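# Put two socket boards in tray, cap with frame

## Task

Place both of the short circuit boards that carry a black socket inside the flat black tray, then lay the clear frame over the tray so that it rests on the tray's rim; afterwards release everything and pull the grippers away.

## Robot and tools

Robot: two arms, left_arm and right_arm, each ending in a two-finger gripper with a wrist camera (cam_left_wrist, cam_right_wrist, each 504x504 pixels). Arm bases in the scene frame: left_arm at (+0.040, +0.349, 0) m, quat_wxyz (+1.000, 0, 0, +0.017); right_arm at (-0.036, -0.231, 0) m, quat_wxyz (+1.000, 0, 0, -0.023).

Frames: the scene frame has its origin on the table surface midway between the arms, +z up, +x pointing out across the table, and left_arm on the +y side. The arm names do not tell you which side of a picture something is on. Each gripper has its own axes: the fingers extend along its +z and close and open along its y. The reported end_effector_position is the point between the finger pads, roughly 1 cm short of the fingertips. Reported hand positions can be somewhat wrong, more so when the arm reaches far.

execute_actions(actions, pictures): actions is a list holding at most one item. An empty list sends nothing and just reports the state. An item {"rows": [...], "steps": n} runs an action of n control steps (each 1/30 s, n up to 15, default 15); each row is used for one step and the last row repeats to fill the remaining steps. An item {"steps": n} alone is a wait of up to 300 steps, counted from the previous result, so your thinking time is included. pictures (true/false) chooses whether images come back; by default they do. A rejected call moves nothing.

Row layout (shared by execute_actions rows and move's target): one flat list of 14 numbers, each in [-1, 1], always covering both arms: dx, dy, dz, rx, ry, rz, opening for left_arm, then the same seven for right_arm. dx..rz are offsets, not poses, expressed in that gripper's own axes and measured from the gripper's pose in the latest result that showed it (before any such result in the scene, or for later calls within the same reply, from where the arm is when the action begins). Every row in a list is measured from that same reference, not from the row before. Scale: 1.0 equals 0.6 m for dx, dy, dz and 180 degrees for rotation; rx, ry, rz form a single rotation vector. The opening is absolute, not an offset: +1 fully open (0.094 m between fingers), -1 closed. Sending all zeros is not a pause: it pulls the arm back to its reference pose.

move(target, speed): target is one 14-number row as above. Each gripper travels a straight line toward its offset pose; both finish together, taking 0.5 to 10 s (longer paths are cut off at 10 s). speed is the path's top speed in m/s, 0.002 to 0.5, default 0.25; rotation is limited to twice that in rad/s. Openings are applied at the start. Paths ignore obstacles and the other arm, and grippers may lag, wander or overshoot speed, particularly with a nearly straight arm. The result adds a move: line with the ending (done, off_target, moving, held, fault) and any limits (paced = the pose sent was clipped; held = a safety check blocked steps, after which the arm can jump faster), plus each gripper's distance from its goal. If only one arm is named, the other finished normally.

wait(seconds): 0 to 10 s of letting the simulation run with no new command. zoom_image(camera, region): a closer look at part of the latest image of cam_left_wrist or cam_right_wrist; region is [x0, y0, x1, y1] in pixels from the top-left corner, at most 504 by 504. read_manual(section): returns licence text only ("licences"); useless for control. finished_scene(scene): pass the number of the current scene to end and grade it; irreversible. Replying with no tool call also ends things.

Motion limits: each step, the commanded pose is clipped to within 70 mm and 16 degrees of the measured one, so far goals take several actions; after an action ends the arm only coasts to its last clipped pose. Position wins over orientation if both cannot be met. Arms tend to finish a centimetre or more too low and can creep down further with zero offsets: to hold an arm steady, send the offset back to its desired pose in your first call of a reply and zeros afterwards, aiming higher if it still sags. Joint ranges (rad): waist -2.618 to 3.054, shoulder 0 to 3.142, elbow 0 to 3.142, wrist pitch -1.571 to 1.571, wrist yaw -1.571 to 1.571, wrist roll -2.094 to 2.094.

Result lines: the state line (left_arm: ... | right_arm: ...) gives each gripper's position in m and quat_wxyz. grip_measured is the measured finger opening on the command scale; the last Joint positions value is the opening in metres (each gripper may read up to about 1 mm off). Hand target shows where the controller is currently steering each gripper. pose unreachable means the clearance check altered or stopped that arm's command; HELD flags steps not sent. Joint torques are noisy, offset drive outputs. MOTOR HOT appears from 75 °C; at 90 °C that arm halts for 10 s, and at 100 °C it goes limp and drops; these show as OVER-TEMPERATURE FAULT, and any FAULT line means that arm stopped.

Gripping: to hold something, keep the commanded opening below grip_measured, about 0.03 lower for a firm grip, less for a gentle one. Pad force tops out near 50-62 N; very thin parts (under about 2 mm) are held more weakly. Objects may be tugged or nudged at random, so check grips.

Avoid: anything leaving the table (that fails the task), dropping or slipping parts, fast impacts and pressing far past a contact, arms colliding or pushing on each other, and holding loads longer than needed (motor heat). The simulation keeps running while you think, so keep replies short.

Each tool is called after "Emit:" as name([rows], argument=value, ...), one row to a line, values as JSON.

## Session

Emit:
execute_actions(actions=[])

Scene clock: 0.00 s of 6000.00 s.
left_arm: end_effector_position=(+0.3438, +0.5668, +0.2660) grip_measured=+1.000 end_effector_quat_wxyz=(+0.184, +0.192, +0.668, +0.695) | right_arm: end_effector_position=(+0.1625, +0.0710, +0.1698) grip_measured=+1.000 end_effector_quat_wxyz=(+0.338, -0.511, +0.688, -0.388)
Joint positions: left_arm=[ 0.256  1.195  0.515  0.726 -0.741  1.623  0.094] | right_arm=[ 1.479  1.883  1.457 -1.29   1.075  0.243  0.094]
Joint velocities: left_arm=[-0.002 -0.002 -0.002  0.007 -0.066 -0.007  0.   ] | right_arm=[-0.007  0.002  0.017 -0.007  0.007  0.022  0.   ]
Joint torques (N m, as the arm reports them, + toward a larger angle): no reading
Hand target (left_arm): +0.343, +0.567, +0.278; +0.199, +0.177, +0.661, +0.701
Hand target (right_arm): +0.164, +0.072, +0.175; +0.348, -0.505, +0.689, -0.387

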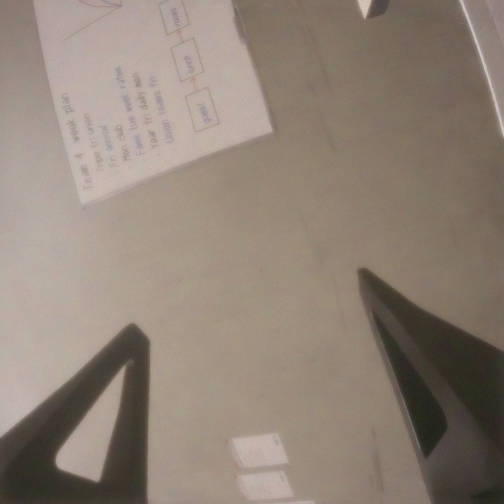

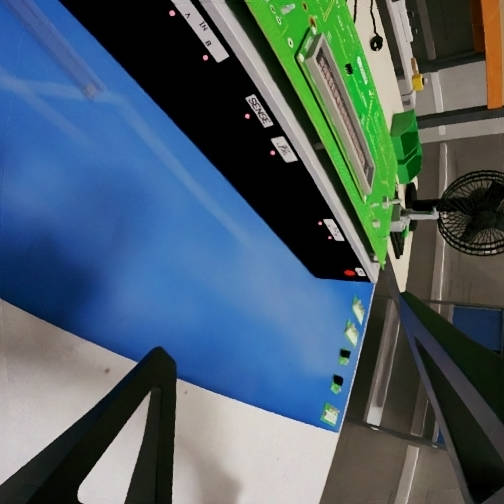

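Emit:
move(target=[-0.077,0.118,-0.273,0.499,0.132,-0.138,1,0.403,-0.30,0.04,-0.276,0.241,0.364,1])

Scene clock: 13.63 s of 6000.00 s.
left_arm: end_effector_position=(+0.3002, +0.4010, +0.3159) grip_measured=+1.000 end_effector_quat_wxyz=(+0.218, +0.028, +0.973, +0.067) | right_arm: end_effector_position=(+0.2109, -0.1989, +0.2955) grip_measured=+1.000 end_effector_quat_wxyz=(+0.208, -0.001, +0.978, +0.016)
Joint positions: left_arm=[ 0.125  1.352  1.812 -1.574 -0.048  0.228  0.094] | right_arm=[ 0.19   1.286  1.685 -1.551  0.028  0.138  0.094]
Joint velocities: left_arm=[ 0.012  0.002 -0.002 -0.051 -0.066 -0.007  0.   ] | right_arm=[-0.002  0.012  0.002 -0.007 -0.051  0.022  0.   ]
Joint torques (N m, as the arm reports them, + toward a larger angle): left_arm=[ 0.94 -5.1   8.23  1.08  0.15 -0.11] | right_arm=[-0.65 -4.31  6.44  0.94  0.   -0.02]
Hand target (left_arm): +0.297, +0.400, +0.329; +0.241, +0.016, +0.968, +0.062
Hand target (right_arm): +0.205, -0.201, +0.304; +0.219, -0.000, +0.976, +0.018
Off the commanded pose (left_arm): 0.014 m, 26 deg; orientation clipped at the last step of the last action.
Off the commanded pose (right_arm): 0.009 m, 24 deg; orientation clipped at the last step of the last action.
joint sent to its limit (left arm) — the command would take joint 4 (wrist pitch) past its lower limit, so that joint was sent only as far as its limit.
joint sent to its limit (right arm) — the command would take joint 4 (wrist pitch) past its lower limit, so that joint was sent only as far as its limit.
After step 90, 6.33 s passed at rest.
move: off_target (left_arm, right_arm); limits=paced

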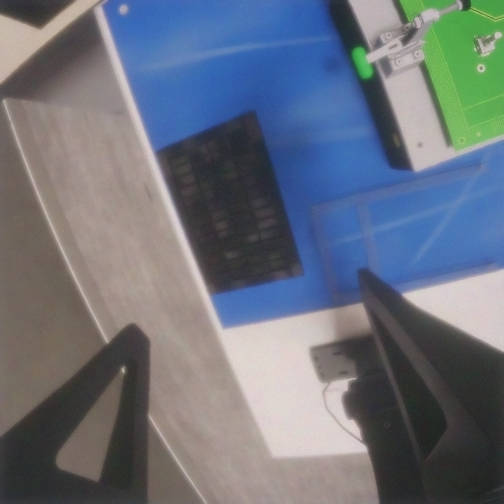

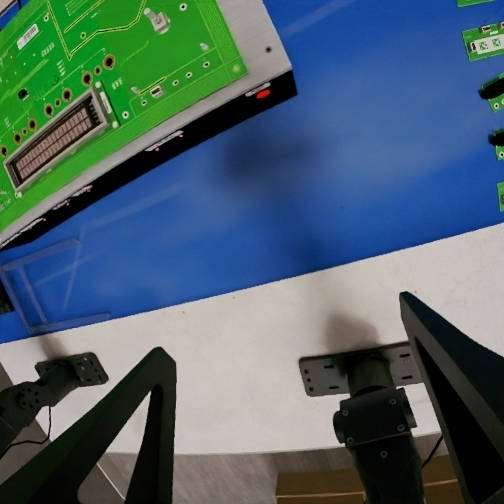

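Emit:
move(target=[0.12,0.107,0.175,0.043,0.14,-0.018,1,-0.013,-0.5,0.2,0.01,0.133,0,1])

Scene clock: 21.27 s of 6000.00 s.
left_arm: end_effector_position=(+0.2849, +0.4802, +0.1982) grip_measured=+1.000 end_effector_quat_wxyz=(+0.006, +0.000, +1.000, +0.002) | right_arm: end_effector_position=(+0.2677, -0.4957, +0.1698) grip_measured=+1.000 end_effector_quat_wxyz=(+0.015, +0.002, +1.000, -0.021)
Joint positions: left_arm=[ 0.454  1.61   1.627 -1.575  0.002  0.489  0.094] | right_arm=[-0.669  2.077  2.111 -1.555  0.011 -0.711  0.094]
Joint velocities: left_arm=[ 0.032 -0.017 -0.012 -0.081  0.051 -0.051  0.   ] | right_arm=[ 0.002 -0.007 -0.007  0.022  0.037  0.051  0.   ]
Joint torques (N m, as the arm reports them, + toward a larger angle): left_arm=[ 0.83 -6.92  5.95  0.28  0.    0.07] | right_arm=[ 0.13 -9.82  6.89  0.32  0.05 -0.01]
Hand target (left_arm): +0.282, +0.482, +0.199; +0.007, +0.001, +1.000, +0.004
Hand target (right_arm): +0.268, -0.497, +0.176; +0.018, -0.002, +0.999, -0.026
Off the commanded pose (left_arm): 0.005 m, 1 deg.
Off the commanded pose (right_arm): 0.010 m, 3 deg.
joint sent to its limit (left arm) — the command would take joint 4 (wrist pitch) past its lower limit, so that joint was sent only as far as its limit.
joint sent to its limit (right arm) — the command would take joint 4 (wrist pitch) past its lower limit, so that joint was sent only as far as its limit.
After step 90, 2.80 s passed at rest.
move: off_target (right_arm)

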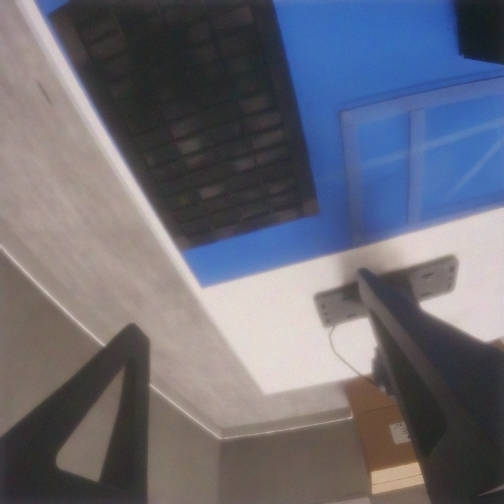

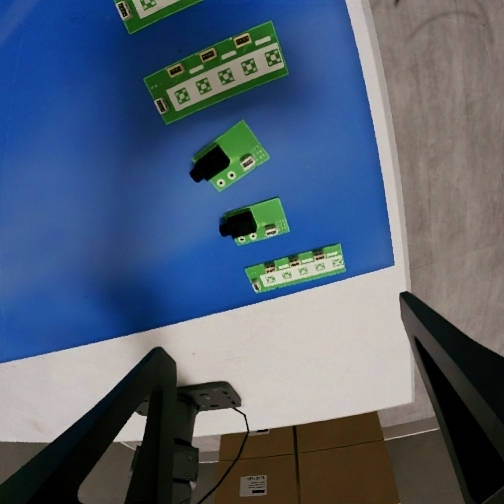

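Emit:
move(target=[0,0,0.13,0,0,0,1,0,0,0.16,-0.013,0.01,0,1])

Scene clock: 31.03 s of 6000.00 s.
left_arm: end_effector_position=(+0.2840, +0.4797, +0.1158) grip_measured=+1.000 end_effector_quat_wxyz=(-0.009, +0.001, +1.000, -0.006) | right_arm: end_effector_position=(+0.2685, -0.4961, +0.0740) grip_measured=+1.000 end_effector_quat_wxyz=(-0.010, +0.001, +1.000, +0.002)
Joint positions: left_arm=[ 0.454  1.609  1.297 -1.279  0.002  0.49   0.094] | right_arm=[-0.669  2.117  1.789 -1.261  0.01  -0.713  0.094]
Joint velocities: left_arm=[-0.022 -0.002  0.002 -0.007 -0.051 -0.037  0.   ] | right_arm=[ 0.017 -0.007 -0.012  0.081 -0.007 -0.022  0.   ]
Joint torques (N m, as the arm reports them, + toward a larger angle): left_arm=[-0.15 -8.26  5.82  0.46  0.07 -0.01] | right_arm=[ -0.36 -10.21   5.03   0.43  -0.06  -0.01]
Hand target (left_arm): +0.287, +0.480, +0.120; +0.006, +0.000, +1.000, +0.002
Hand target (right_arm): +0.271, -0.499, +0.074; -0.000, +0.002, +1.000, -0.000
Off the commanded pose (left_arm): 0.005 m, 2 deg.
Off the commanded pose (right_arm): 0.004 m, 1 deg.
After step 90, 5.67 s passed at rest.
move: done

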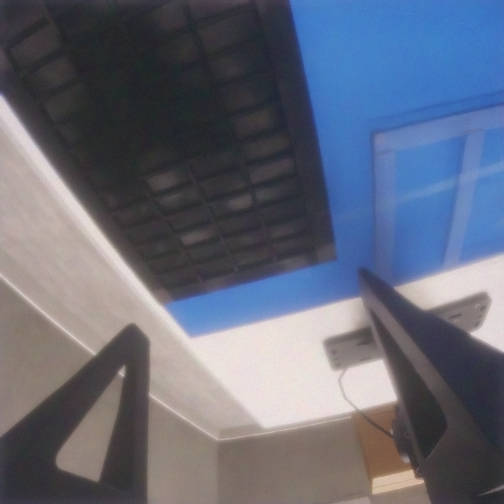

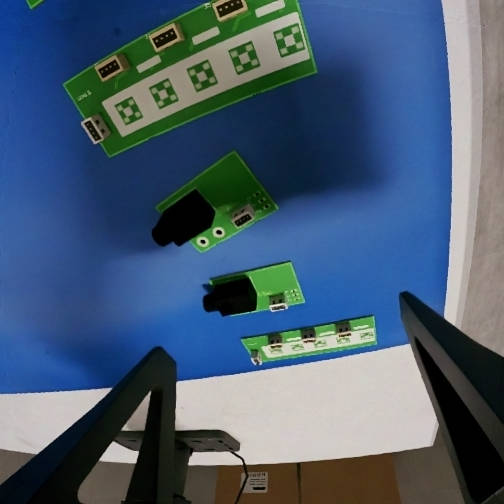

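Emit:
move(target=[0.05,-0.4,-0.1,0,0,0,1,0.049,0.047,0.04,0,0,0.5,0], speed=0.4)

Scene clock: 40.63 s of 6000.00 s.
left_arm: end_effector_position=(+0.2530, +0.2447, +0.1739) grip_measured=+1.000 end_effector_quat_wxyz=(-0.013, +0.002, +1.000, +0.000) | right_arm: end_effector_position=(+0.2372, -0.4675, +0.0467) grip_measured=+0.002 end_effector_quat_wxyz=(-0.021, +0.706, +0.708, -0.003)
Joint positions: left_arm=[-0.488  1.473  1.396 -1.517  0.011 -0.449  0.094] | right_arm=[-0.669  1.993  1.495 -1.114  0.004  0.854  0.047]
Joint velocities: left_arm=[ 0.002 -0.012 -0.002  0.007  0.11  -0.022  0.   ] | right_arm=[ 0.007 -0.007 -0.002  0.007 -0.022 -0.037 -0.   ]
Joint torques (N m, as the arm reports them, + toward a larger angle): left_arm=[-0.8  -4.92  8.89  0.21  0.06 -0.05] | right_arm=[  0.44 -10.46   4.35   0.36   0.08   0.09]
Hand target (left_arm): +0.256, +0.240, +0.181; -0.005, +0.001, +1.000, -0.005
Hand target (right_arm): +0.239, -0.468, +0.051; -0.008, +0.707, +0.707, -0.005
Off the commanded pose (left_arm): 0.007 m, 1 deg.
Off the commanded pose (right_arm): 0.004 m, 1 deg.
After step 90, 3.97 s passed at rest.
move: done

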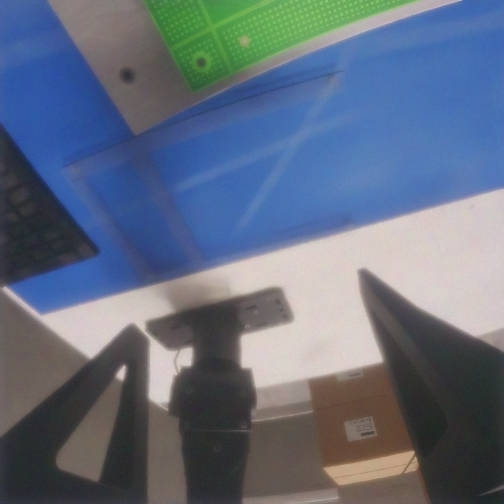

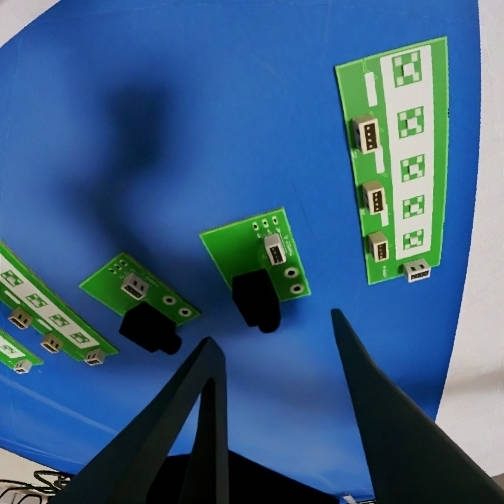

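Emit:
move(target=[0,0,0,0,0,0,1,0.005,0.008,0.042,-0.012,-0.01,0,0], speed=0.1)

Scene clock: 45.90 s of 6000.00 s.
left_arm: end_effector_position=(+0.2529, +0.2448, +0.1739) grip_measured=+1.000 end_effector_quat_wxyz=(-0.013, +0.001, +1.000, +0.000) | right_arm: end_effector_position=(+0.2387, -0.4647, +0.0197) grip_measured=+0.002 end_effector_quat_wxyz=(-0.005, +0.707, +0.708, -0.001)
Joint positions: left_arm=[-0.488  1.473  1.396 -1.517  0.011 -0.451  0.094] | right_arm=[-0.661  1.993  1.383 -0.97   0.001  0.863  0.047]
Joint velocities: left_arm=[-0.002 -0.007  0.002 -0.037  0.007 -0.051  0.   ] | right_arm=[-0.002 -0.012  0.002 -0.007  0.022  0.007 -0.   ]
Joint torques (N m, as the arm reports them, + toward a larger angle): left_arm=[-0.15 -5.1   6.16  0.27  0.08  0.05] | right_arm=[ 0.55 -9.69  4.32  0.44  0.03  0.09]
Hand target (left_arm): +0.253, +0.245, +0.174; -0.013, +0.002, +1.000, +0.000
Hand target (right_arm): +0.241, -0.464, +0.022; +0.004, +0.706, +0.708, -0.001
Off the commanded pose (left_arm): 0.000 m, 0 deg.
Off the commanded pose (right_arm): 0.003 m, 1 deg.
After step 90, 1.27 s passed at rest.
move: done

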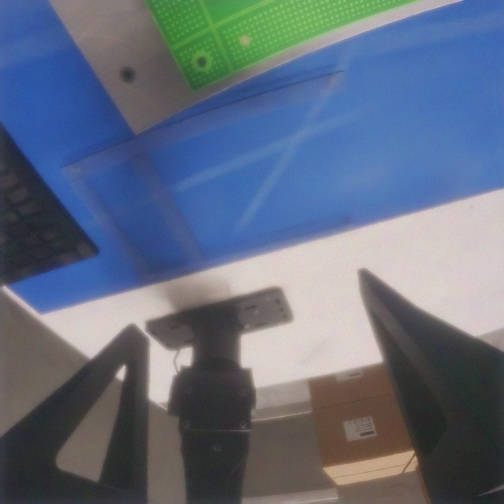

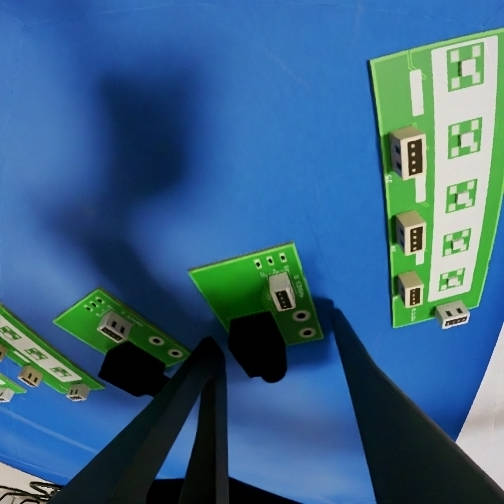

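Emit:
move(target=[0,0,0,0,0,0,1,0.008,0.016,0.003,0,0,0,-0.3], speed=0.05)

Emit:
move(target=[0,0,0,0,0,0,1,0,0,0,0,0,0,-0.72])

Scene clock: 51.10 s of 6000.00 s.
left_arm: end_effector_position=(+0.2529, +0.2448, +0.1739) grip_measured=+1.000 end_effector_quat_wxyz=(-0.013, +0.001, +1.000, +0.000) | right_arm: end_effector_position=(+0.2438, -0.4589, +0.0197) grip_measured=-0.298 end_effector_quat_wxyz=(-0.004, +0.706, +0.708, +0.000)
Joint positions: left_arm=[-0.488  1.473  1.396 -1.517  0.011 -0.451  0.094] | right_arm=[-0.641  1.993  1.383 -0.969 -0.001  0.883  0.033]
Joint velocities: left_arm=[-0.002 -0.012  0.007 -0.066 -0.051 -0.022  0.   ] | right_arm=[-0.022 -0.002  0.002  0.007  0.007  0.007 -0.   ]
Joint torques (N m, as the arm reports them, + toward a larger angle): left_arm=[-0.07 -5.11  6.18  0.3   0.01  0.02] | right_arm=[ 0.56 -7.67  6.42  0.31  0.03  0.09]
Hand target (left_arm): +0.253, +0.245, +0.174; -0.013, +0.001, +1.000, +0.000
Hand target (right_arm): +0.248, -0.460, +0.018; -0.005, +0.707, +0.707, -0.001
Off the commanded pose (left_arm): 0.000 m, 0 deg.
Off the commanded pose (right_arm): 0.005 m, 0 deg.
After step 90, 1.50 s passed at rest.
move: done

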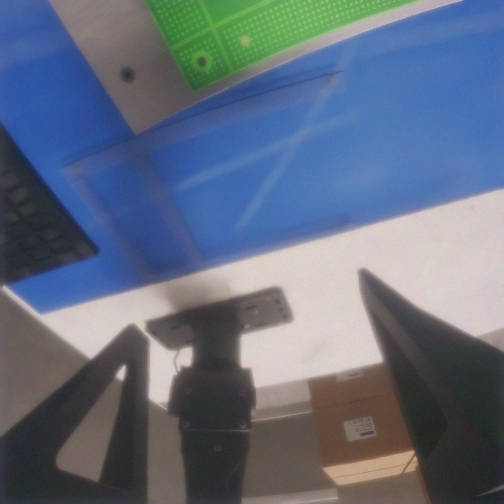

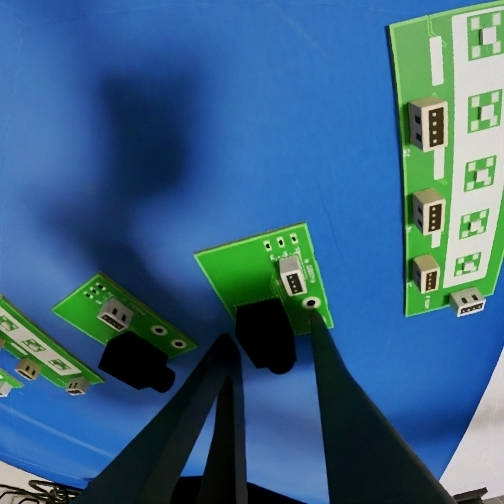

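Scene clock: 51.60 s of 6000.00 s.
left_arm: end_effector_position=(+0.2529, +0.2448, +0.1739) grip_measured=+1.000 end_effector_quat_wxyz=(-0.013, +0.001, +1.000, +0.000) | right_arm: end_effector_position=(+0.2439, -0.4588, +0.0197) grip_measured=-0.684 end_effector_quat_wxyz=(-0.004, +0.706, +0.708, +0.001)
Joint positions: left_arm=[-0.488  1.473  1.396 -1.517  0.011 -0.451  0.094] | right_arm=[-0.641  1.993  1.383 -0.969 -0.002  0.883  0.015]
Joint velocities: left_arm=[ 0.002  0.002  0.012  0.007 -0.037  0.022  0.   ] | right_arm=[-0.017 -0.002  0.002  0.007  0.007  0.066 -0.   ]
Joint torques (N m, as the arm reports them, + toward a larger angle): left_arm=[-0.02 -5.14  5.89  0.24  0.   -0.02] | right_arm=[ 0.03 -8.83  5.1   0.31  0.04  0.02]
Hand target (left_arm): +0.253, +0.245, +0.174; -0.013, +0.001, +1.000, +0.000
Hand target (right_arm): +0.244, -0.459, +0.020; -0.004, +0.706, +0.708, +0.000
Off the commanded pose (left_arm): 0.000 m, 0 deg.
Off the commanded pose (right_arm): 0.000 m, 0 deg.
move: done

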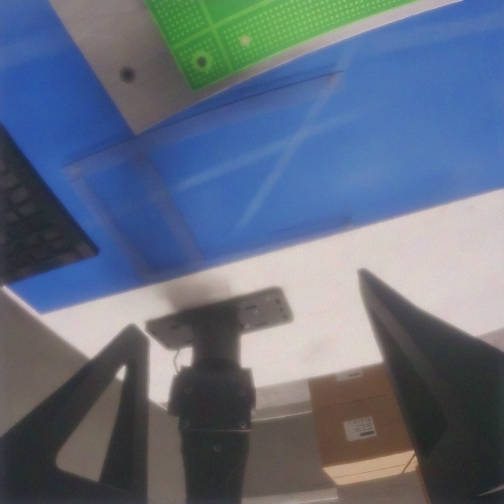

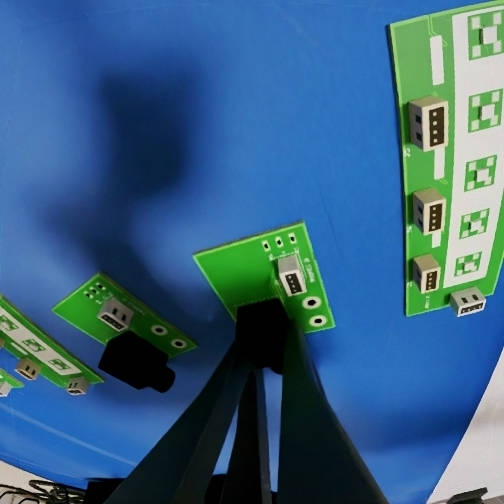

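Emit:
move(target=[0,0.3,0,0,0,0,1,0,0,-0.07,0,0,0,-0.72])

Emit:
move(target=[0,0,0,0,0,0,1,0.81,-0.13,-0.01,0,0,-0.5,-0.72])

Scene clock: 56.07 s of 6000.00 s.
left_arm: end_effector_position=(+0.2450, +0.4224, +0.1647) grip_measured=+1.000 end_effector_quat_wxyz=(-0.034, -0.001, +0.999, -0.000) | right_arm: end_effector_position=(+0.2428, -0.4577, +0.0512) grip_measured=-0.684 end_effector_quat_wxyz=(-0.013, +0.706, +0.708, +0.000)
Joint positions: left_arm=[ 0.286  1.432  1.321 -1.525 -0.021  0.319  0.094] | right_arm=[-0.641  1.966  1.475 -1.105 -0.003  0.883  0.015]
Joint velocities: left_arm=[ 0.012 -0.007  0.007  0.051  0.051 -0.007  0.   ] | right_arm=[-0.022 -0.007 -0.022  0.007  0.007  0.007 -0.   ]
Joint torques (N m, as the arm reports them, + toward a larger angle): left_arm=[ 0.68 -4.74  9.36  0.19  0.15  0.14] | right_arm=[ -0.04 -10.01   6.7    0.15   0.03   0.01]
Hand target (left_arm): +0.252, +0.425, +0.173; -0.016, +0.001, +1.000, +0.000
Hand target (right_arm): +0.244, -0.459, +0.062; -0.004, +0.706, +0.708, +0.001
Off the commanded pose (left_arm): 0.013 m, 2 deg.
Off the commanded pose (right_arm): 0.011 m, 1 deg.
After step 90, 0.03 s passed at rest.
move: off_target (left_arm, right_arm)

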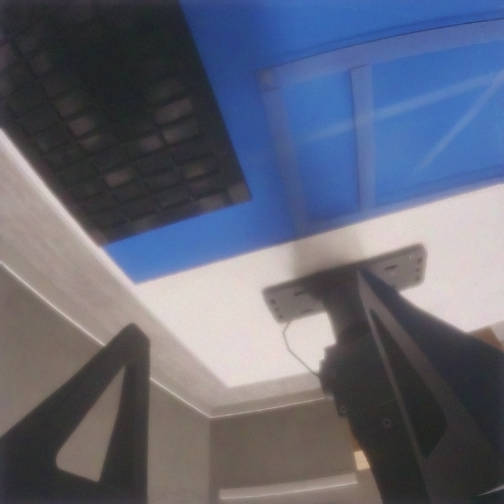

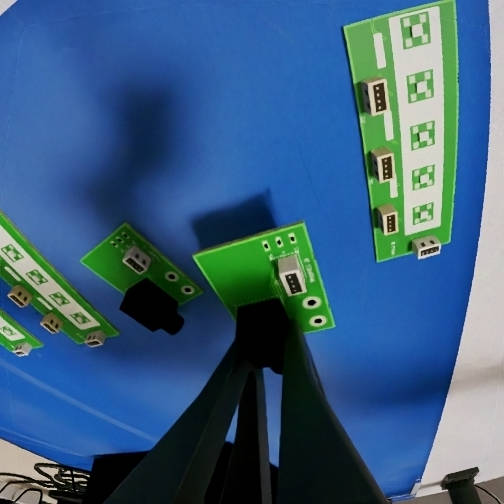

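Scene clock: 59.77 s of 6000.00 s.
left_arm: end_effector_position=(+0.2450, +0.4224, +0.1647) grip_measured=+1.000 end_effector_quat_wxyz=(-0.034, -0.001, +0.999, -0.000) | right_arm: end_effector_position=(+0.1636, +0.0349, +0.0741) grip_measured=-0.682 end_effector_quat_wxyz=(-0.005, +0.003, +1.000, +0.027)
Joint positions: left_arm=[ 0.286  1.432  1.321 -1.525 -0.021  0.319  0.094] | right_arm=[ 0.946  1.789  1.332 -1.077 -0.041  0.909  0.015]
Joint velocities: left_arm=[-0.002 -0.012  0.002 -0.022  0.051  0.022  0.   ] | right_arm=[ 0.017  0.007 -0.002  0.007  0.066 -0.022 -0.001]
Joint torques (N m, as the arm reports them, + toward a larger angle): left_arm=[-0.14 -4.77  6.05  0.23 -0.02  0.03] | right_arm=[ 0.24 -6.79  7.02  0.24  0.07 -0.03]
Hand target (left_arm): +0.245, +0.422, +0.165; -0.034, -0.001, +0.999, -0.000
Hand target (right_arm): +0.164, +0.035, +0.076; -0.005, -0.001, +1.000, +0.021
Off the commanded pose (left_arm): 0.000 m, 0 deg.
Off the commanded pose (right_arm): 0.010 m, 2 deg.
move: done

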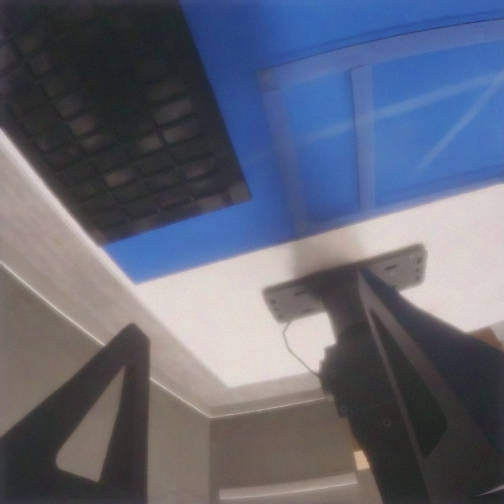

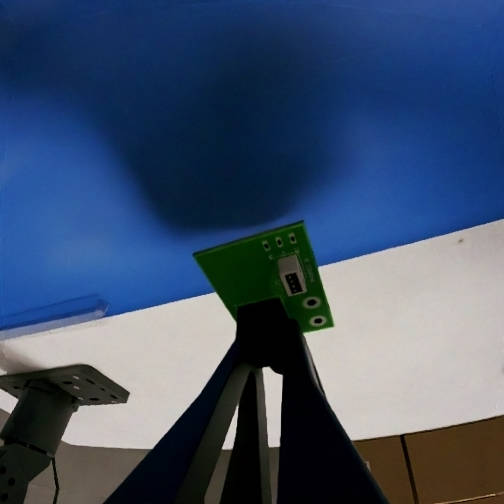

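Emit:
move(target=[0,0,0,0,0,0,1,-0.015,0,0.084,0.017,0,0,-0.72], speed=0.08)

Scene clock: 62.63 s of 6000.00 s.
left_arm: end_effector_position=(+0.2450, +0.4224, +0.1647) grip_measured=+1.000 end_effector_quat_wxyz=(-0.034, -0.001, +0.999, -0.000) | right_arm: end_effector_position=(+0.1709, +0.0384, +0.0280) grip_measured=-0.682 end_effector_quat_wxyz=(-0.009, +0.003, +1.000, +0.006)
Joint positions: left_arm=[ 0.286  1.432  1.321 -1.525 -0.021  0.319  0.094] | right_arm=[ 0.946  1.901  1.288 -0.96  -0.021  0.908  0.015]
Joint velocities: left_arm=[-0.007  0.012  0.017  0.081  0.095  0.007  0.   ] | right_arm=[-0.007  0.002 -0.002  0.037  0.007 -0.095  0.   ]
Joint torques (N m, as the arm reports them, + toward a larger angle): left_arm=[ 0.07 -4.52  6.09  0.15  0.04  0.  ] | right_arm=[ 0.27 -7.6   4.44  0.44  0.11  0.05]
Hand target (left_arm): +0.245, +0.422, +0.165; -0.034, -0.001, +0.999, -0.000
Hand target (right_arm): +0.172, +0.038, +0.023; -0.005, +0.003, +1.000, +0.001
Off the commanded pose (left_arm): 0.000 m, 0 deg.
Off the commanded pose (right_arm): 0.005 m, 1 deg.
move: done

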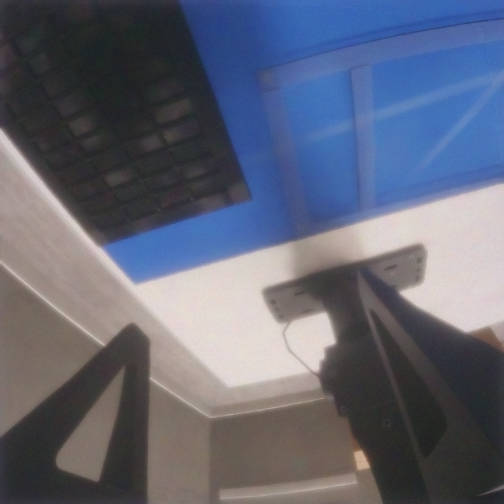

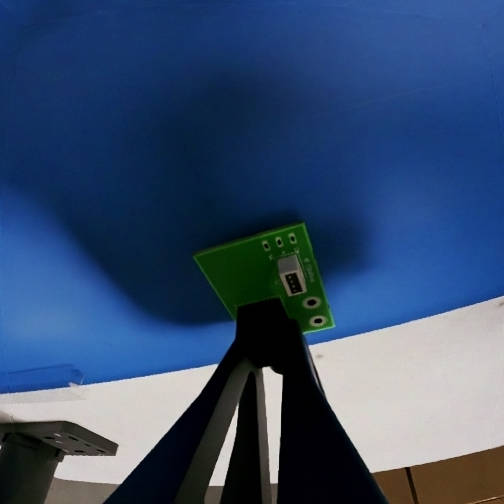

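Emit:
move(target=[0,0,0,0,0,0,1,0,0,0.02,0,0,0,-0.72], speed=0.03)

Emit:
move(target=[0,0,0,0,0,0,1,0,0,0,0,0,0,-0.1])

Emit:
move(target=[0,0,0,0,0,0,1,0,0,-0.07,0,0,0,-0.1])

Emit:
move(target=[0,0,0,0,0,0,1,-0.12,-0.7,-0.03,0,0,0.42,-0.1], speed=0.35)

Scene clock: 67.93 s of 6000.00 s.
left_arm: end_effector_position=(+0.2450, +0.4224, +0.1647) grip_measured=+1.000 end_effector_quat_wxyz=(-0.034, -0.001, +0.999, -0.000) | right_arm: end_effector_position=(+0.1714, +0.0392, +0.0238) grip_measured=-0.682 end_effector_quat_wxyz=(-0.006, +0.003, +1.000, +0.010)
Joint positions: left_arm=[ 0.286  1.432  1.321 -1.525 -0.021  0.319  0.094] | right_arm=[ 0.946  1.901  1.27  -0.931 -0.022  0.908  0.015]
Joint velocities: left_arm=[ 0.017 -0.002 -0.017 -0.066  0.066 -0.022  0.   ] | right_arm=[ 0.017  0.002 -0.017 -0.066 -0.007 -0.022  0.   ]
Joint torques (N m, as the arm reports them, + toward a larger angle): left_arm=[-0.03 -4.57  6.06  0.18  0.02  0.05] | right_arm=[ 0.12 -6.98  4.25  0.47  0.02  0.02]
Hand target (left_arm): +0.245, +0.422, +0.165; -0.034, -0.001, +0.999, -0.000
Hand target (right_arm): +0.170, +0.038, +0.016; -0.009, +0.003, +1.000, +0.006
Off the commanded pose (left_arm): 0.000 m, 0 deg.
Off the commanded pose (right_arm): 0.008 m, 1 deg.
After step 90, 1.60 s passed at rest.
move: done

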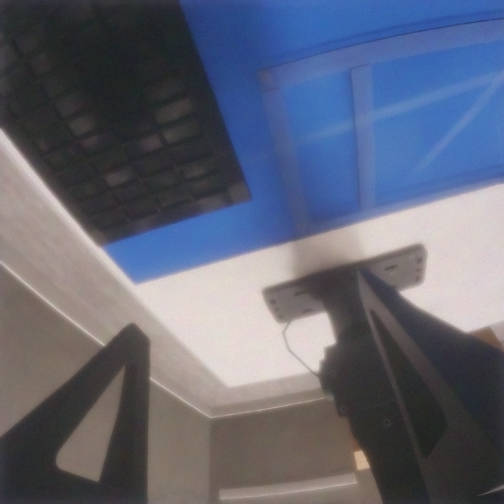

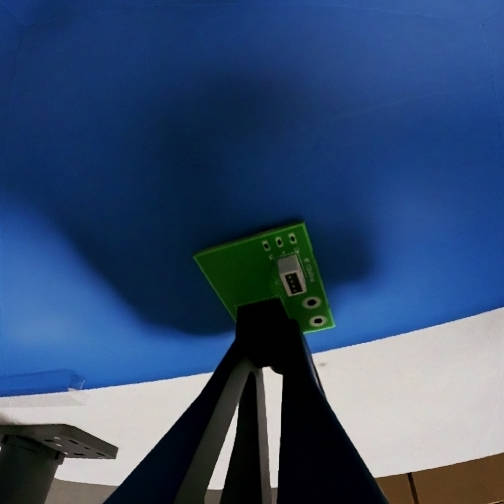

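Scene clock: 68.43 s of 6000.00 s.
left_arm: end_effector_position=(+0.2450, +0.4224, +0.1647) grip_measured=+1.000 end_effector_quat_wxyz=(-0.034, -0.001, +0.999, -0.000) | right_arm: end_effector_position=(+0.1714, +0.0393, +0.0238) grip_measured=-0.102 end_effector_quat_wxyz=(-0.006, +0.003, +1.000, +0.010)
Joint positions: left_arm=[ 0.286  1.432  1.321 -1.525 -0.021  0.319  0.094] | right_arm=[ 0.946  1.901  1.27  -0.931 -0.022  0.908  0.042]
Joint velocities: left_arm=[ 0.007 -0.002  0.002 -0.051 -0.051  0.007  0.   ] | right_arm=[-0.007 -0.002 -0.012  0.022 -0.007 -0.037 -0.   ]
Joint torques (N m, as the arm reports them, + toward a larger angle): left_arm=[-0.01 -4.6   6.21  0.17  0.05 -0.01] | right_arm=[ 0.07 -8.13  5.06  0.34  0.01  0.02]
Hand target (left_arm): +0.245, +0.422, +0.165; -0.034, -0.001, +0.999, -0.000
Hand target (right_arm): +0.171, +0.039, +0.024; -0.006, +0.003, +1.000, +0.010
Off the commanded pose (left_arm): 0.000 m, 0 deg.
Off the commanded pose (right_arm): 0.000 m, 0 deg.
move: done

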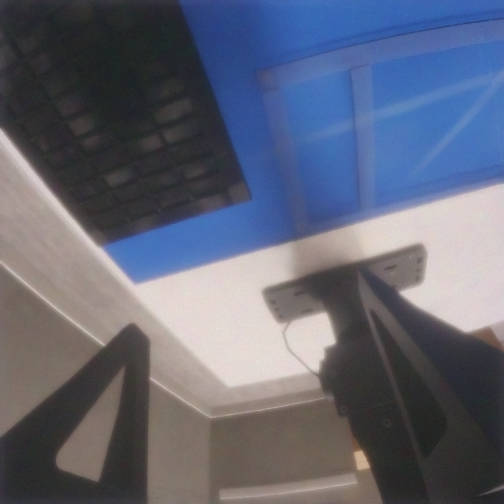

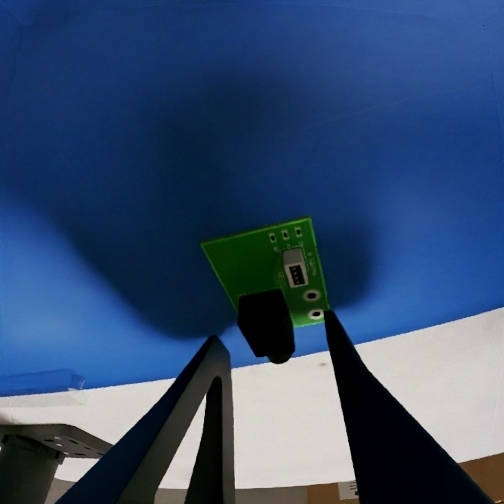

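Scene clock: 69.43 s of 6000.00 s.
left_arm: end_effector_position=(+0.2450, +0.4224, +0.1647) grip_measured=+1.000 end_effector_quat_wxyz=(-0.034, -0.001, +0.999, -0.000) | right_arm: end_effector_position=(+0.1709, +0.0389, +0.0582) grip_measured=-0.102 end_effector_quat_wxyz=(-0.008, +0.003, +1.000, +0.008)
Joint positions: left_arm=[ 0.286  1.432  1.321 -1.525 -0.021  0.319  0.094] | right_arm=[ 0.946  1.864  1.364 -1.069 -0.023  0.908  0.042]
Joint velocities: left_arm=[-0.002  0.007 -0.002 -0.022  0.022 -0.022  0.   ] | right_arm=[ 0.007 -0.002 -0.007 -0.037  0.022 -0.037 -0.001]
Joint torques (N m, as the arm reports them, + toward a larger angle): left_arm=[ 0.02 -4.79  5.93  0.18  0.05  0.03] | right_arm=[-0.21 -8.91  6.46  0.17  0.02 -0.01]
Hand target (left_arm): +0.245, +0.422, +0.165; -0.034, -0.001, +0.999, -0.000
Hand target (right_arm): +0.172, +0.038, +0.066; -0.006, +0.003, +1.000, +0.010
Off the commanded pose (left_arm): 0.000 m, 0 deg.
Off the commanded pose (right_arm): 0.008 m, 0 deg.
move: done

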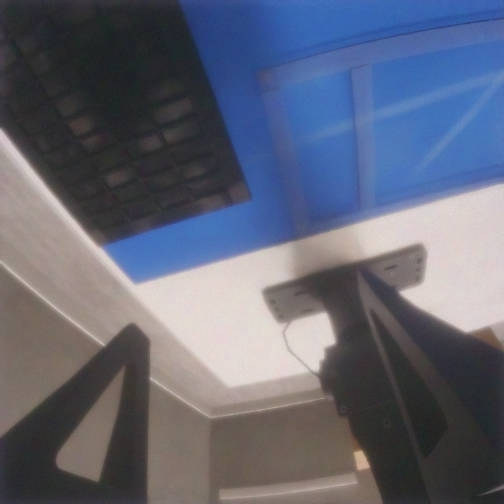

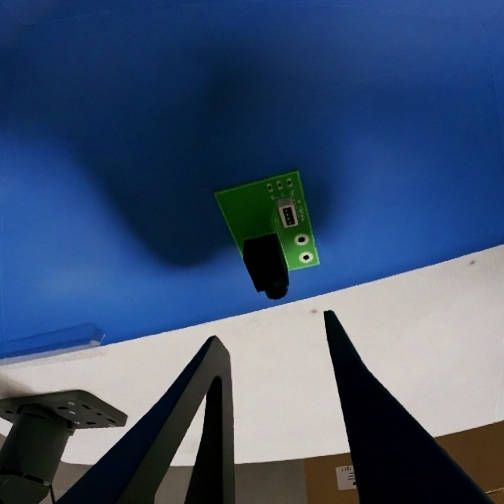

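Scene clock: 71.90 s of 6000.00 s.
left_arm: end_effector_position=(+0.2450, +0.4224, +0.1647) grip_measured=+1.000 end_effector_quat_wxyz=(-0.034, -0.001, +0.999, -0.000) | right_arm: end_effector_position=(+0.2412, -0.3869, +0.0692) grip_measured=-0.102 end_effector_quat_wxyz=(-0.002, +0.613, +0.790, -0.005)
Joint positions: left_arm=[ 0.286  1.432  1.321 -1.525 -0.021  0.319  0.094] | right_arm=[-0.465  1.779  1.301 -1.098  0.009  0.81   0.042]
Joint velocities: left_arm=[-0.022  0.007  0.002  0.037 -0.007 -0.051  0.   ] | right_arm=[-0.017  0.007  0.002  0.007 -0.022  0.066 -0.   ]
Joint torques (N m, as the arm reports them, + toward a larger angle): left_arm=[-0.02 -4.62  5.94  0.1  -0.05  0.02] | right_arm=[ 0.04 -6.61  6.91  0.16  0.09  0.07]
Hand target (left_arm): +0.245, +0.422, +0.165; -0.034, -0.001, +0.999, -0.000
Hand target (right_arm): +0.241, -0.389, +0.071; -0.006, +0.616, +0.788, -0.009
Off the commanded pose (left_arm): 0.000 m, 0 deg.
Off the commanded pose (right_arm): 0.005 m, 1 deg.
move: done

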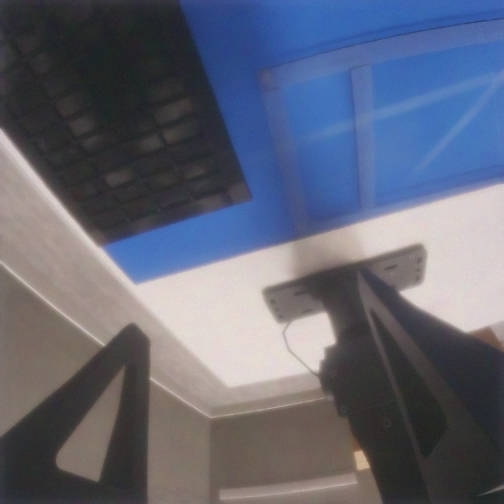

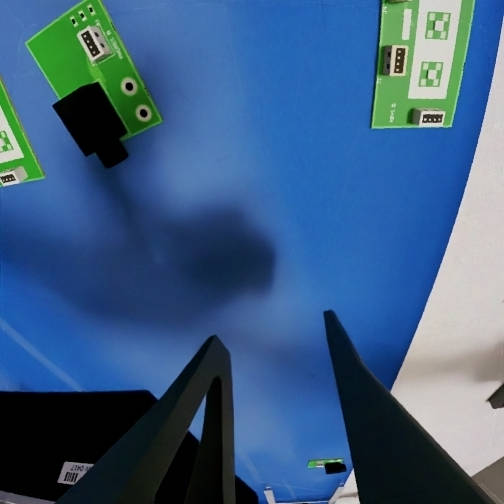

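Emit:
move(target=[0.112,-0.64,0.17,0,-0.022,0,-0.1,-0.117,0.085,0.05,0,0,0,-0.1])

Scene clock: 80.93 s of 6000.00 s.
left_arm: end_effector_position=(+0.1678, +0.0440, +0.0613) grip_measured=-0.098 end_effector_quat_wxyz=(-0.010, +0.004, +1.000, +0.012) | right_arm: end_effector_position=(+0.3064, -0.4373, +0.0363) grip_measured=-0.102 end_effector_quat_wxyz=(-0.002, +0.612, +0.791, -0.004)
Joint positions: left_arm=[-1.208  1.856  1.366 -1.111  0.009 -1.165  0.042] | right_arm=[-0.496  2.114  1.634 -1.096  0.008  0.776  0.042]
Joint velocities: left_arm=[-0.007 -0.007 -0.017 -0.007 -0.022 -0.066  0.001] | right_arm=[-0.007 -0.007 -0.002 -0.037 -0.037 -0.007 -0.   ]
Joint torques (N m, as the arm reports them, + toward a larger angle): left_arm=[-0.32 -9.19  8.69  0.32 -0.17 -0.09] | right_arm=[-0.57 -9.21  6.86  0.23  0.04 -0.03]
Hand target (left_arm): +0.174, +0.036, +0.070; +0.006, -0.001, +1.000, -0.002
Hand target (right_arm): +0.307, -0.442, +0.037; -0.002, +0.613, +0.790, -0.005
Off the commanded pose (left_arm): 0.009 m, 2 deg.
Off the commanded pose (right_arm): 0.006 m, 0 deg.
After step 90, 3.83 s passed at rest.
move: done

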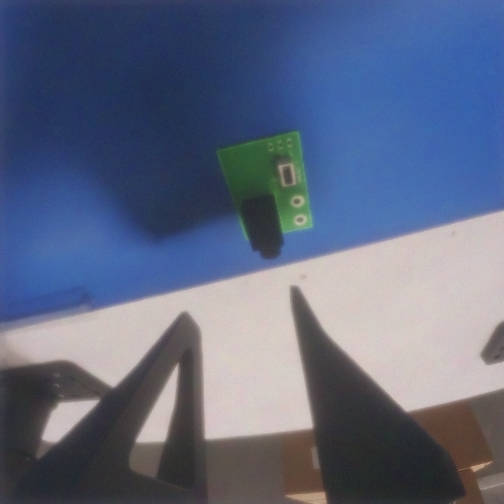

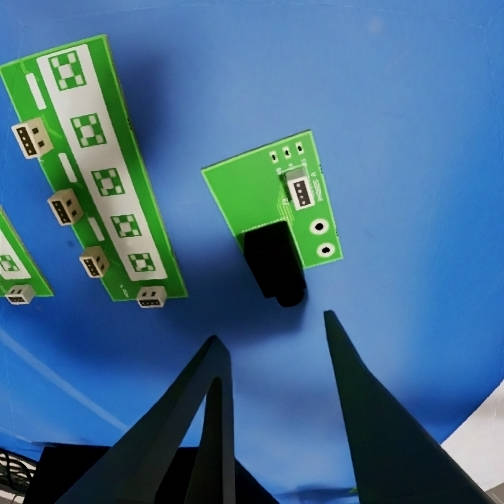

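Emit:
move(target=[-0.015,-0.025,0.045,0.012,-0.01,0,-0.1,-0.033,-0.008,0.022,0,0,-0.015,-0.1], speed=0.08)

Scene clock: 86.17 s of 6000.00 s.
left_arm: end_effector_position=(+0.1734, +0.0311, +0.0336) grip_measured=-0.098 end_effector_quat_wxyz=(-0.003, +0.003, +1.000, -0.002) | right_arm: end_effector_position=(+0.3002, -0.4505, +0.0212) grip_measured=-0.102 end_effector_quat_wxyz=(-0.015, +0.593, +0.805, -0.004)
Joint positions: left_arm=[-1.208  1.909  1.322 -0.982  0.008 -1.167  0.042] | right_arm=[-0.532  2.161  1.646 -1.087  0.007  0.693  0.042]
Joint velocities: left_arm=[-0.002 -0.002 -0.012 -0.022 -0.007 -0.051 -0.   ] | right_arm=[-0.017 -0.007  0.017  0.022 -0.095 -0.051 -0.   ]
Joint torques (N m, as the arm reports them, + toward a larger angle): left_arm=[-0.14 -9.08  5.54  0.46 -0.1   0.05] | right_arm=[-0.31 -9.65  6.74  0.4   0.04 -0.05]
Hand target (left_arm): +0.176, +0.029, +0.034; +0.005, +0.004, +1.000, -0.007
Hand target (right_arm): +0.306, -0.458, +0.023; -0.002, +0.593, +0.805, -0.005
Off the commanded pose (left_arm): 0.003 m, 1 deg.
Off the commanded pose (right_arm): 0.010 m, 2 deg.
After step 90, 1.27 s passed at rest.
move: done

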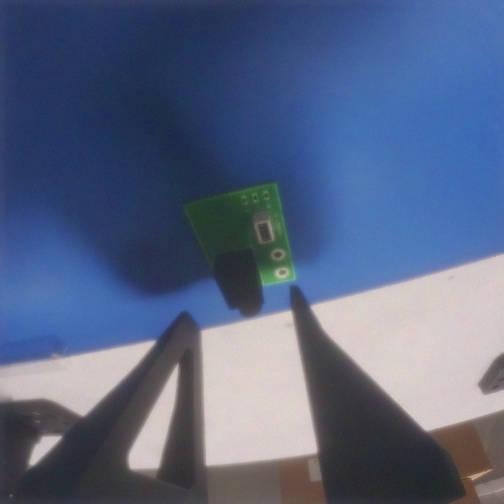

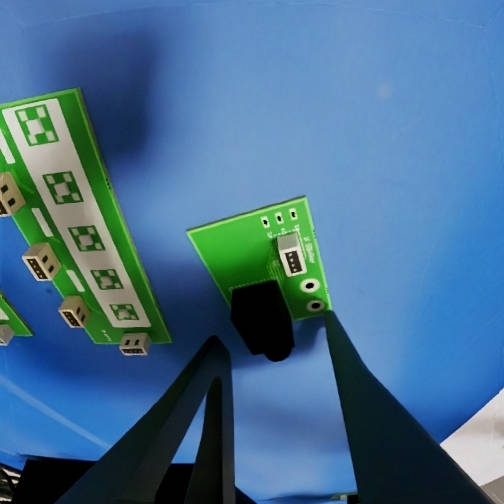

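Emit:
move(target=[0,0,0.03,0,0,0,-0.2,-0.022,0.012,0,-0.01,-0.012,0,-0.2], speed=0.05)

Scene clock: 88.73 s of 6000.00 s.
left_arm: end_effector_position=(+0.1726, +0.0331, +0.0164) grip_measured=-0.198 end_effector_quat_wxyz=(-0.006, +0.003, +1.000, +0.004) | right_arm: end_effector_position=(+0.3063, -0.4545, +0.0211) grip_measured=-0.198 end_effector_quat_wxyz=(-0.001, +0.593, +0.805, -0.004)
Joint positions: left_arm=[-1.208  1.937  1.287 -0.933  0.008 -1.167  0.038] | right_arm=[-0.532  2.161  1.646 -1.057  0.007  0.692  0.038]
Joint velocities: left_arm=[-0.012 -0.012  0.012  0.037 -0.007 -0.051  0.001] | right_arm=[ 0.022  0.007 -0.017  0.007 -0.007 -0.037 -0.   ]
Joint torques (N m, as the arm reports them, + toward a larger angle): left_arm=[ 0.07 -9.16  5.35  0.48  0.05  0.01] | right_arm=[-0.5  -9.54  6.34  0.45  0.03 -0.03]
Hand target (left_arm): +0.173, +0.031, +0.015; -0.003, +0.003, +1.000, -0.002
Hand target (right_arm): +0.311, -0.461, +0.021; +0.009, +0.593, +0.805, -0.003
Off the commanded pose (left_arm): 0.002 m, 1 deg.
Off the commanded pose (right_arm): 0.008 m, 1 deg.
move: done

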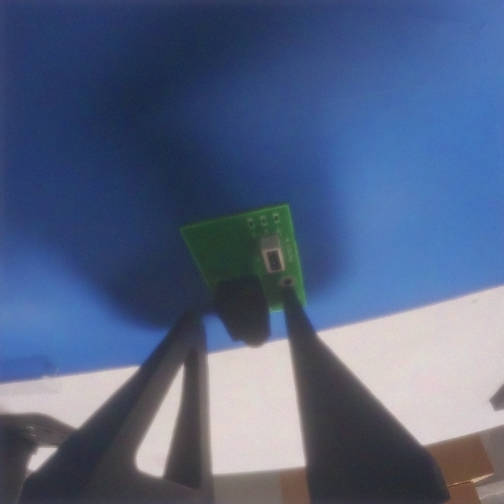

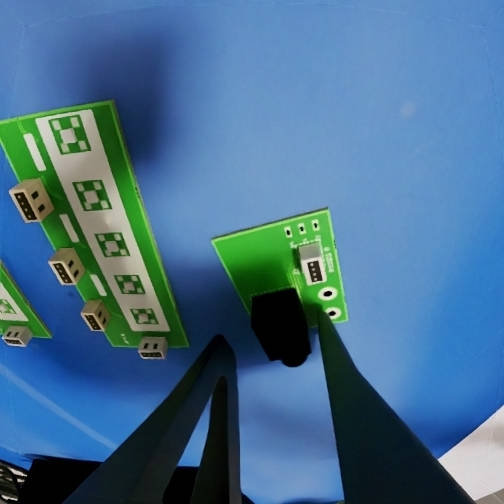

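Emit:
move(target=[0,0,0,0,0,0,-0.72,-0.014,-0.01,0.008,0,0,0,-0.2], speed=0.05)

Emit:
move(target=[0,0,-0.12,0,0,0,-0.72,0,0,0,0,0,0,-0.72])

Scene clock: 92.87 s of 6000.00 s.
left_arm: end_effector_position=(+0.1729, +0.0324, +0.0163) grip_measured=-0.690 end_effector_quat_wxyz=(-0.005, +0.003, +1.000, +0.002) | right_arm: end_effector_position=(+0.3024, -0.4607, +0.0211) grip_measured=-0.198 end_effector_quat_wxyz=(-0.000, +0.593, +0.805, -0.003)
Joint positions: left_arm=[-1.208  1.937  1.287 -0.93   0.008 -1.167  0.015] | right_arm=[-0.55   2.161  1.646 -1.056  0.006  0.674  0.038]
Joint velocities: left_arm=[-0.007  0.007 -0.007 -0.007  0.022 -0.007 -0.   ] | right_arm=[ 0.022 -0.007 -0.002 -0.022 -0.037 -0.022 -0.001]
Joint torques (N m, as the arm reports them, + toward a larger angle): left_arm=[-0.26 -8.82  5.59  0.27  0.03  0.03] | right_arm=[-0.45 -9.18  5.61  0.41  0.05 -0.03]
Hand target (left_arm): +0.173, +0.033, +0.016; -0.006, +0.003, +1.000, +0.004
Hand target (right_arm): +0.303, -0.464, +0.016; -0.001, +0.593, +0.805, -0.004
Off the commanded pose (left_arm): 0.001 m, 0 deg.
Off the commanded pose (right_arm): 0.006 m, 0 deg.
After step 90, 0.40 s passed at rest.
move: done

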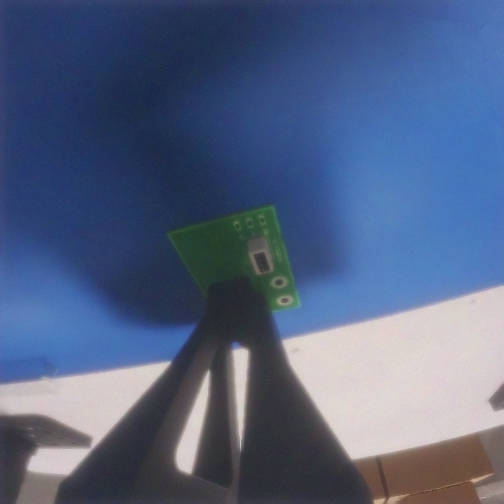

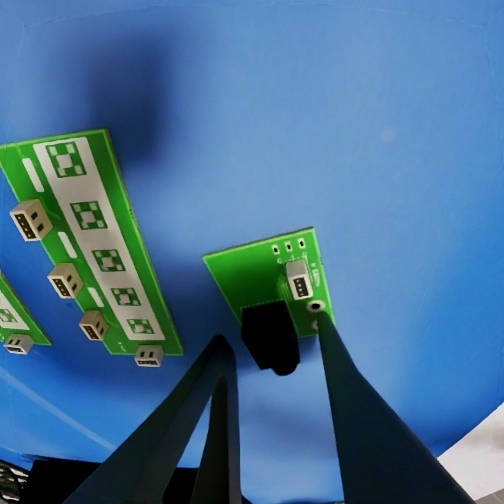

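Scene clock: 93.93 s of 6000.00 s.
left_arm: end_effector_position=(+0.1714, +0.0360, +0.0789) grip_measured=-0.690 end_effector_quat_wxyz=(-0.010, +0.003, +1.000, +0.013) | right_arm: end_effector_position=(+0.3025, -0.4607, +0.0211) grip_measured=-0.683 end_effector_quat_wxyz=(-0.000, +0.593, +0.805, -0.003)
Joint positions: left_arm=[-1.208  1.875  1.463 -1.19   0.008 -1.167  0.015] | right_arm=[-0.55   2.161  1.646 -1.056  0.006  0.674  0.015]
Joint velocities: left_arm=[ 0.002 -0.002 -0.007 -0.007  0.007  0.037 -0.   ] | right_arm=[-0.007  0.002 -0.012  0.007 -0.037 -0.022  0.   ]
Joint torques (N m, as the arm reports them, + toward a larger angle): left_arm=[ 0.27 -9.8   8.3   0.12  0.02  0.05] | right_arm=[  0.04 -10.21   5.31   0.33   0.04   0.03]
Hand target (left_arm): +0.174, +0.033, +0.088; -0.005, +0.003, +1.000, +0.002
Hand target (right_arm): +0.302, -0.461, +0.021; -0.000, +0.593, +0.805, -0.003
Off the commanded pose (left_arm): 0.010 m, 1 deg.
Off the commanded pose (right_arm): 0.000 m, 0 deg.
move: done

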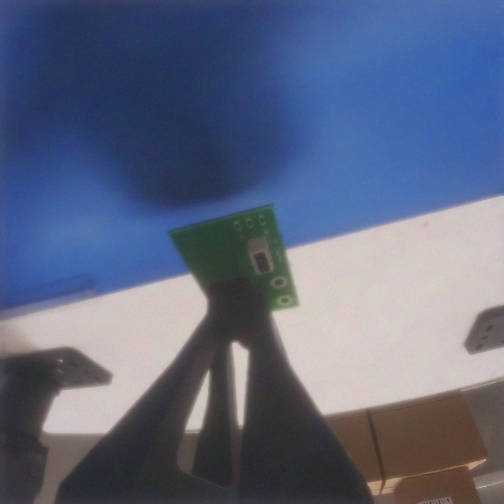

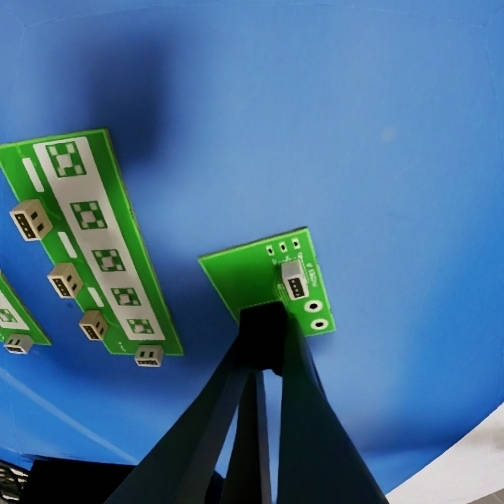

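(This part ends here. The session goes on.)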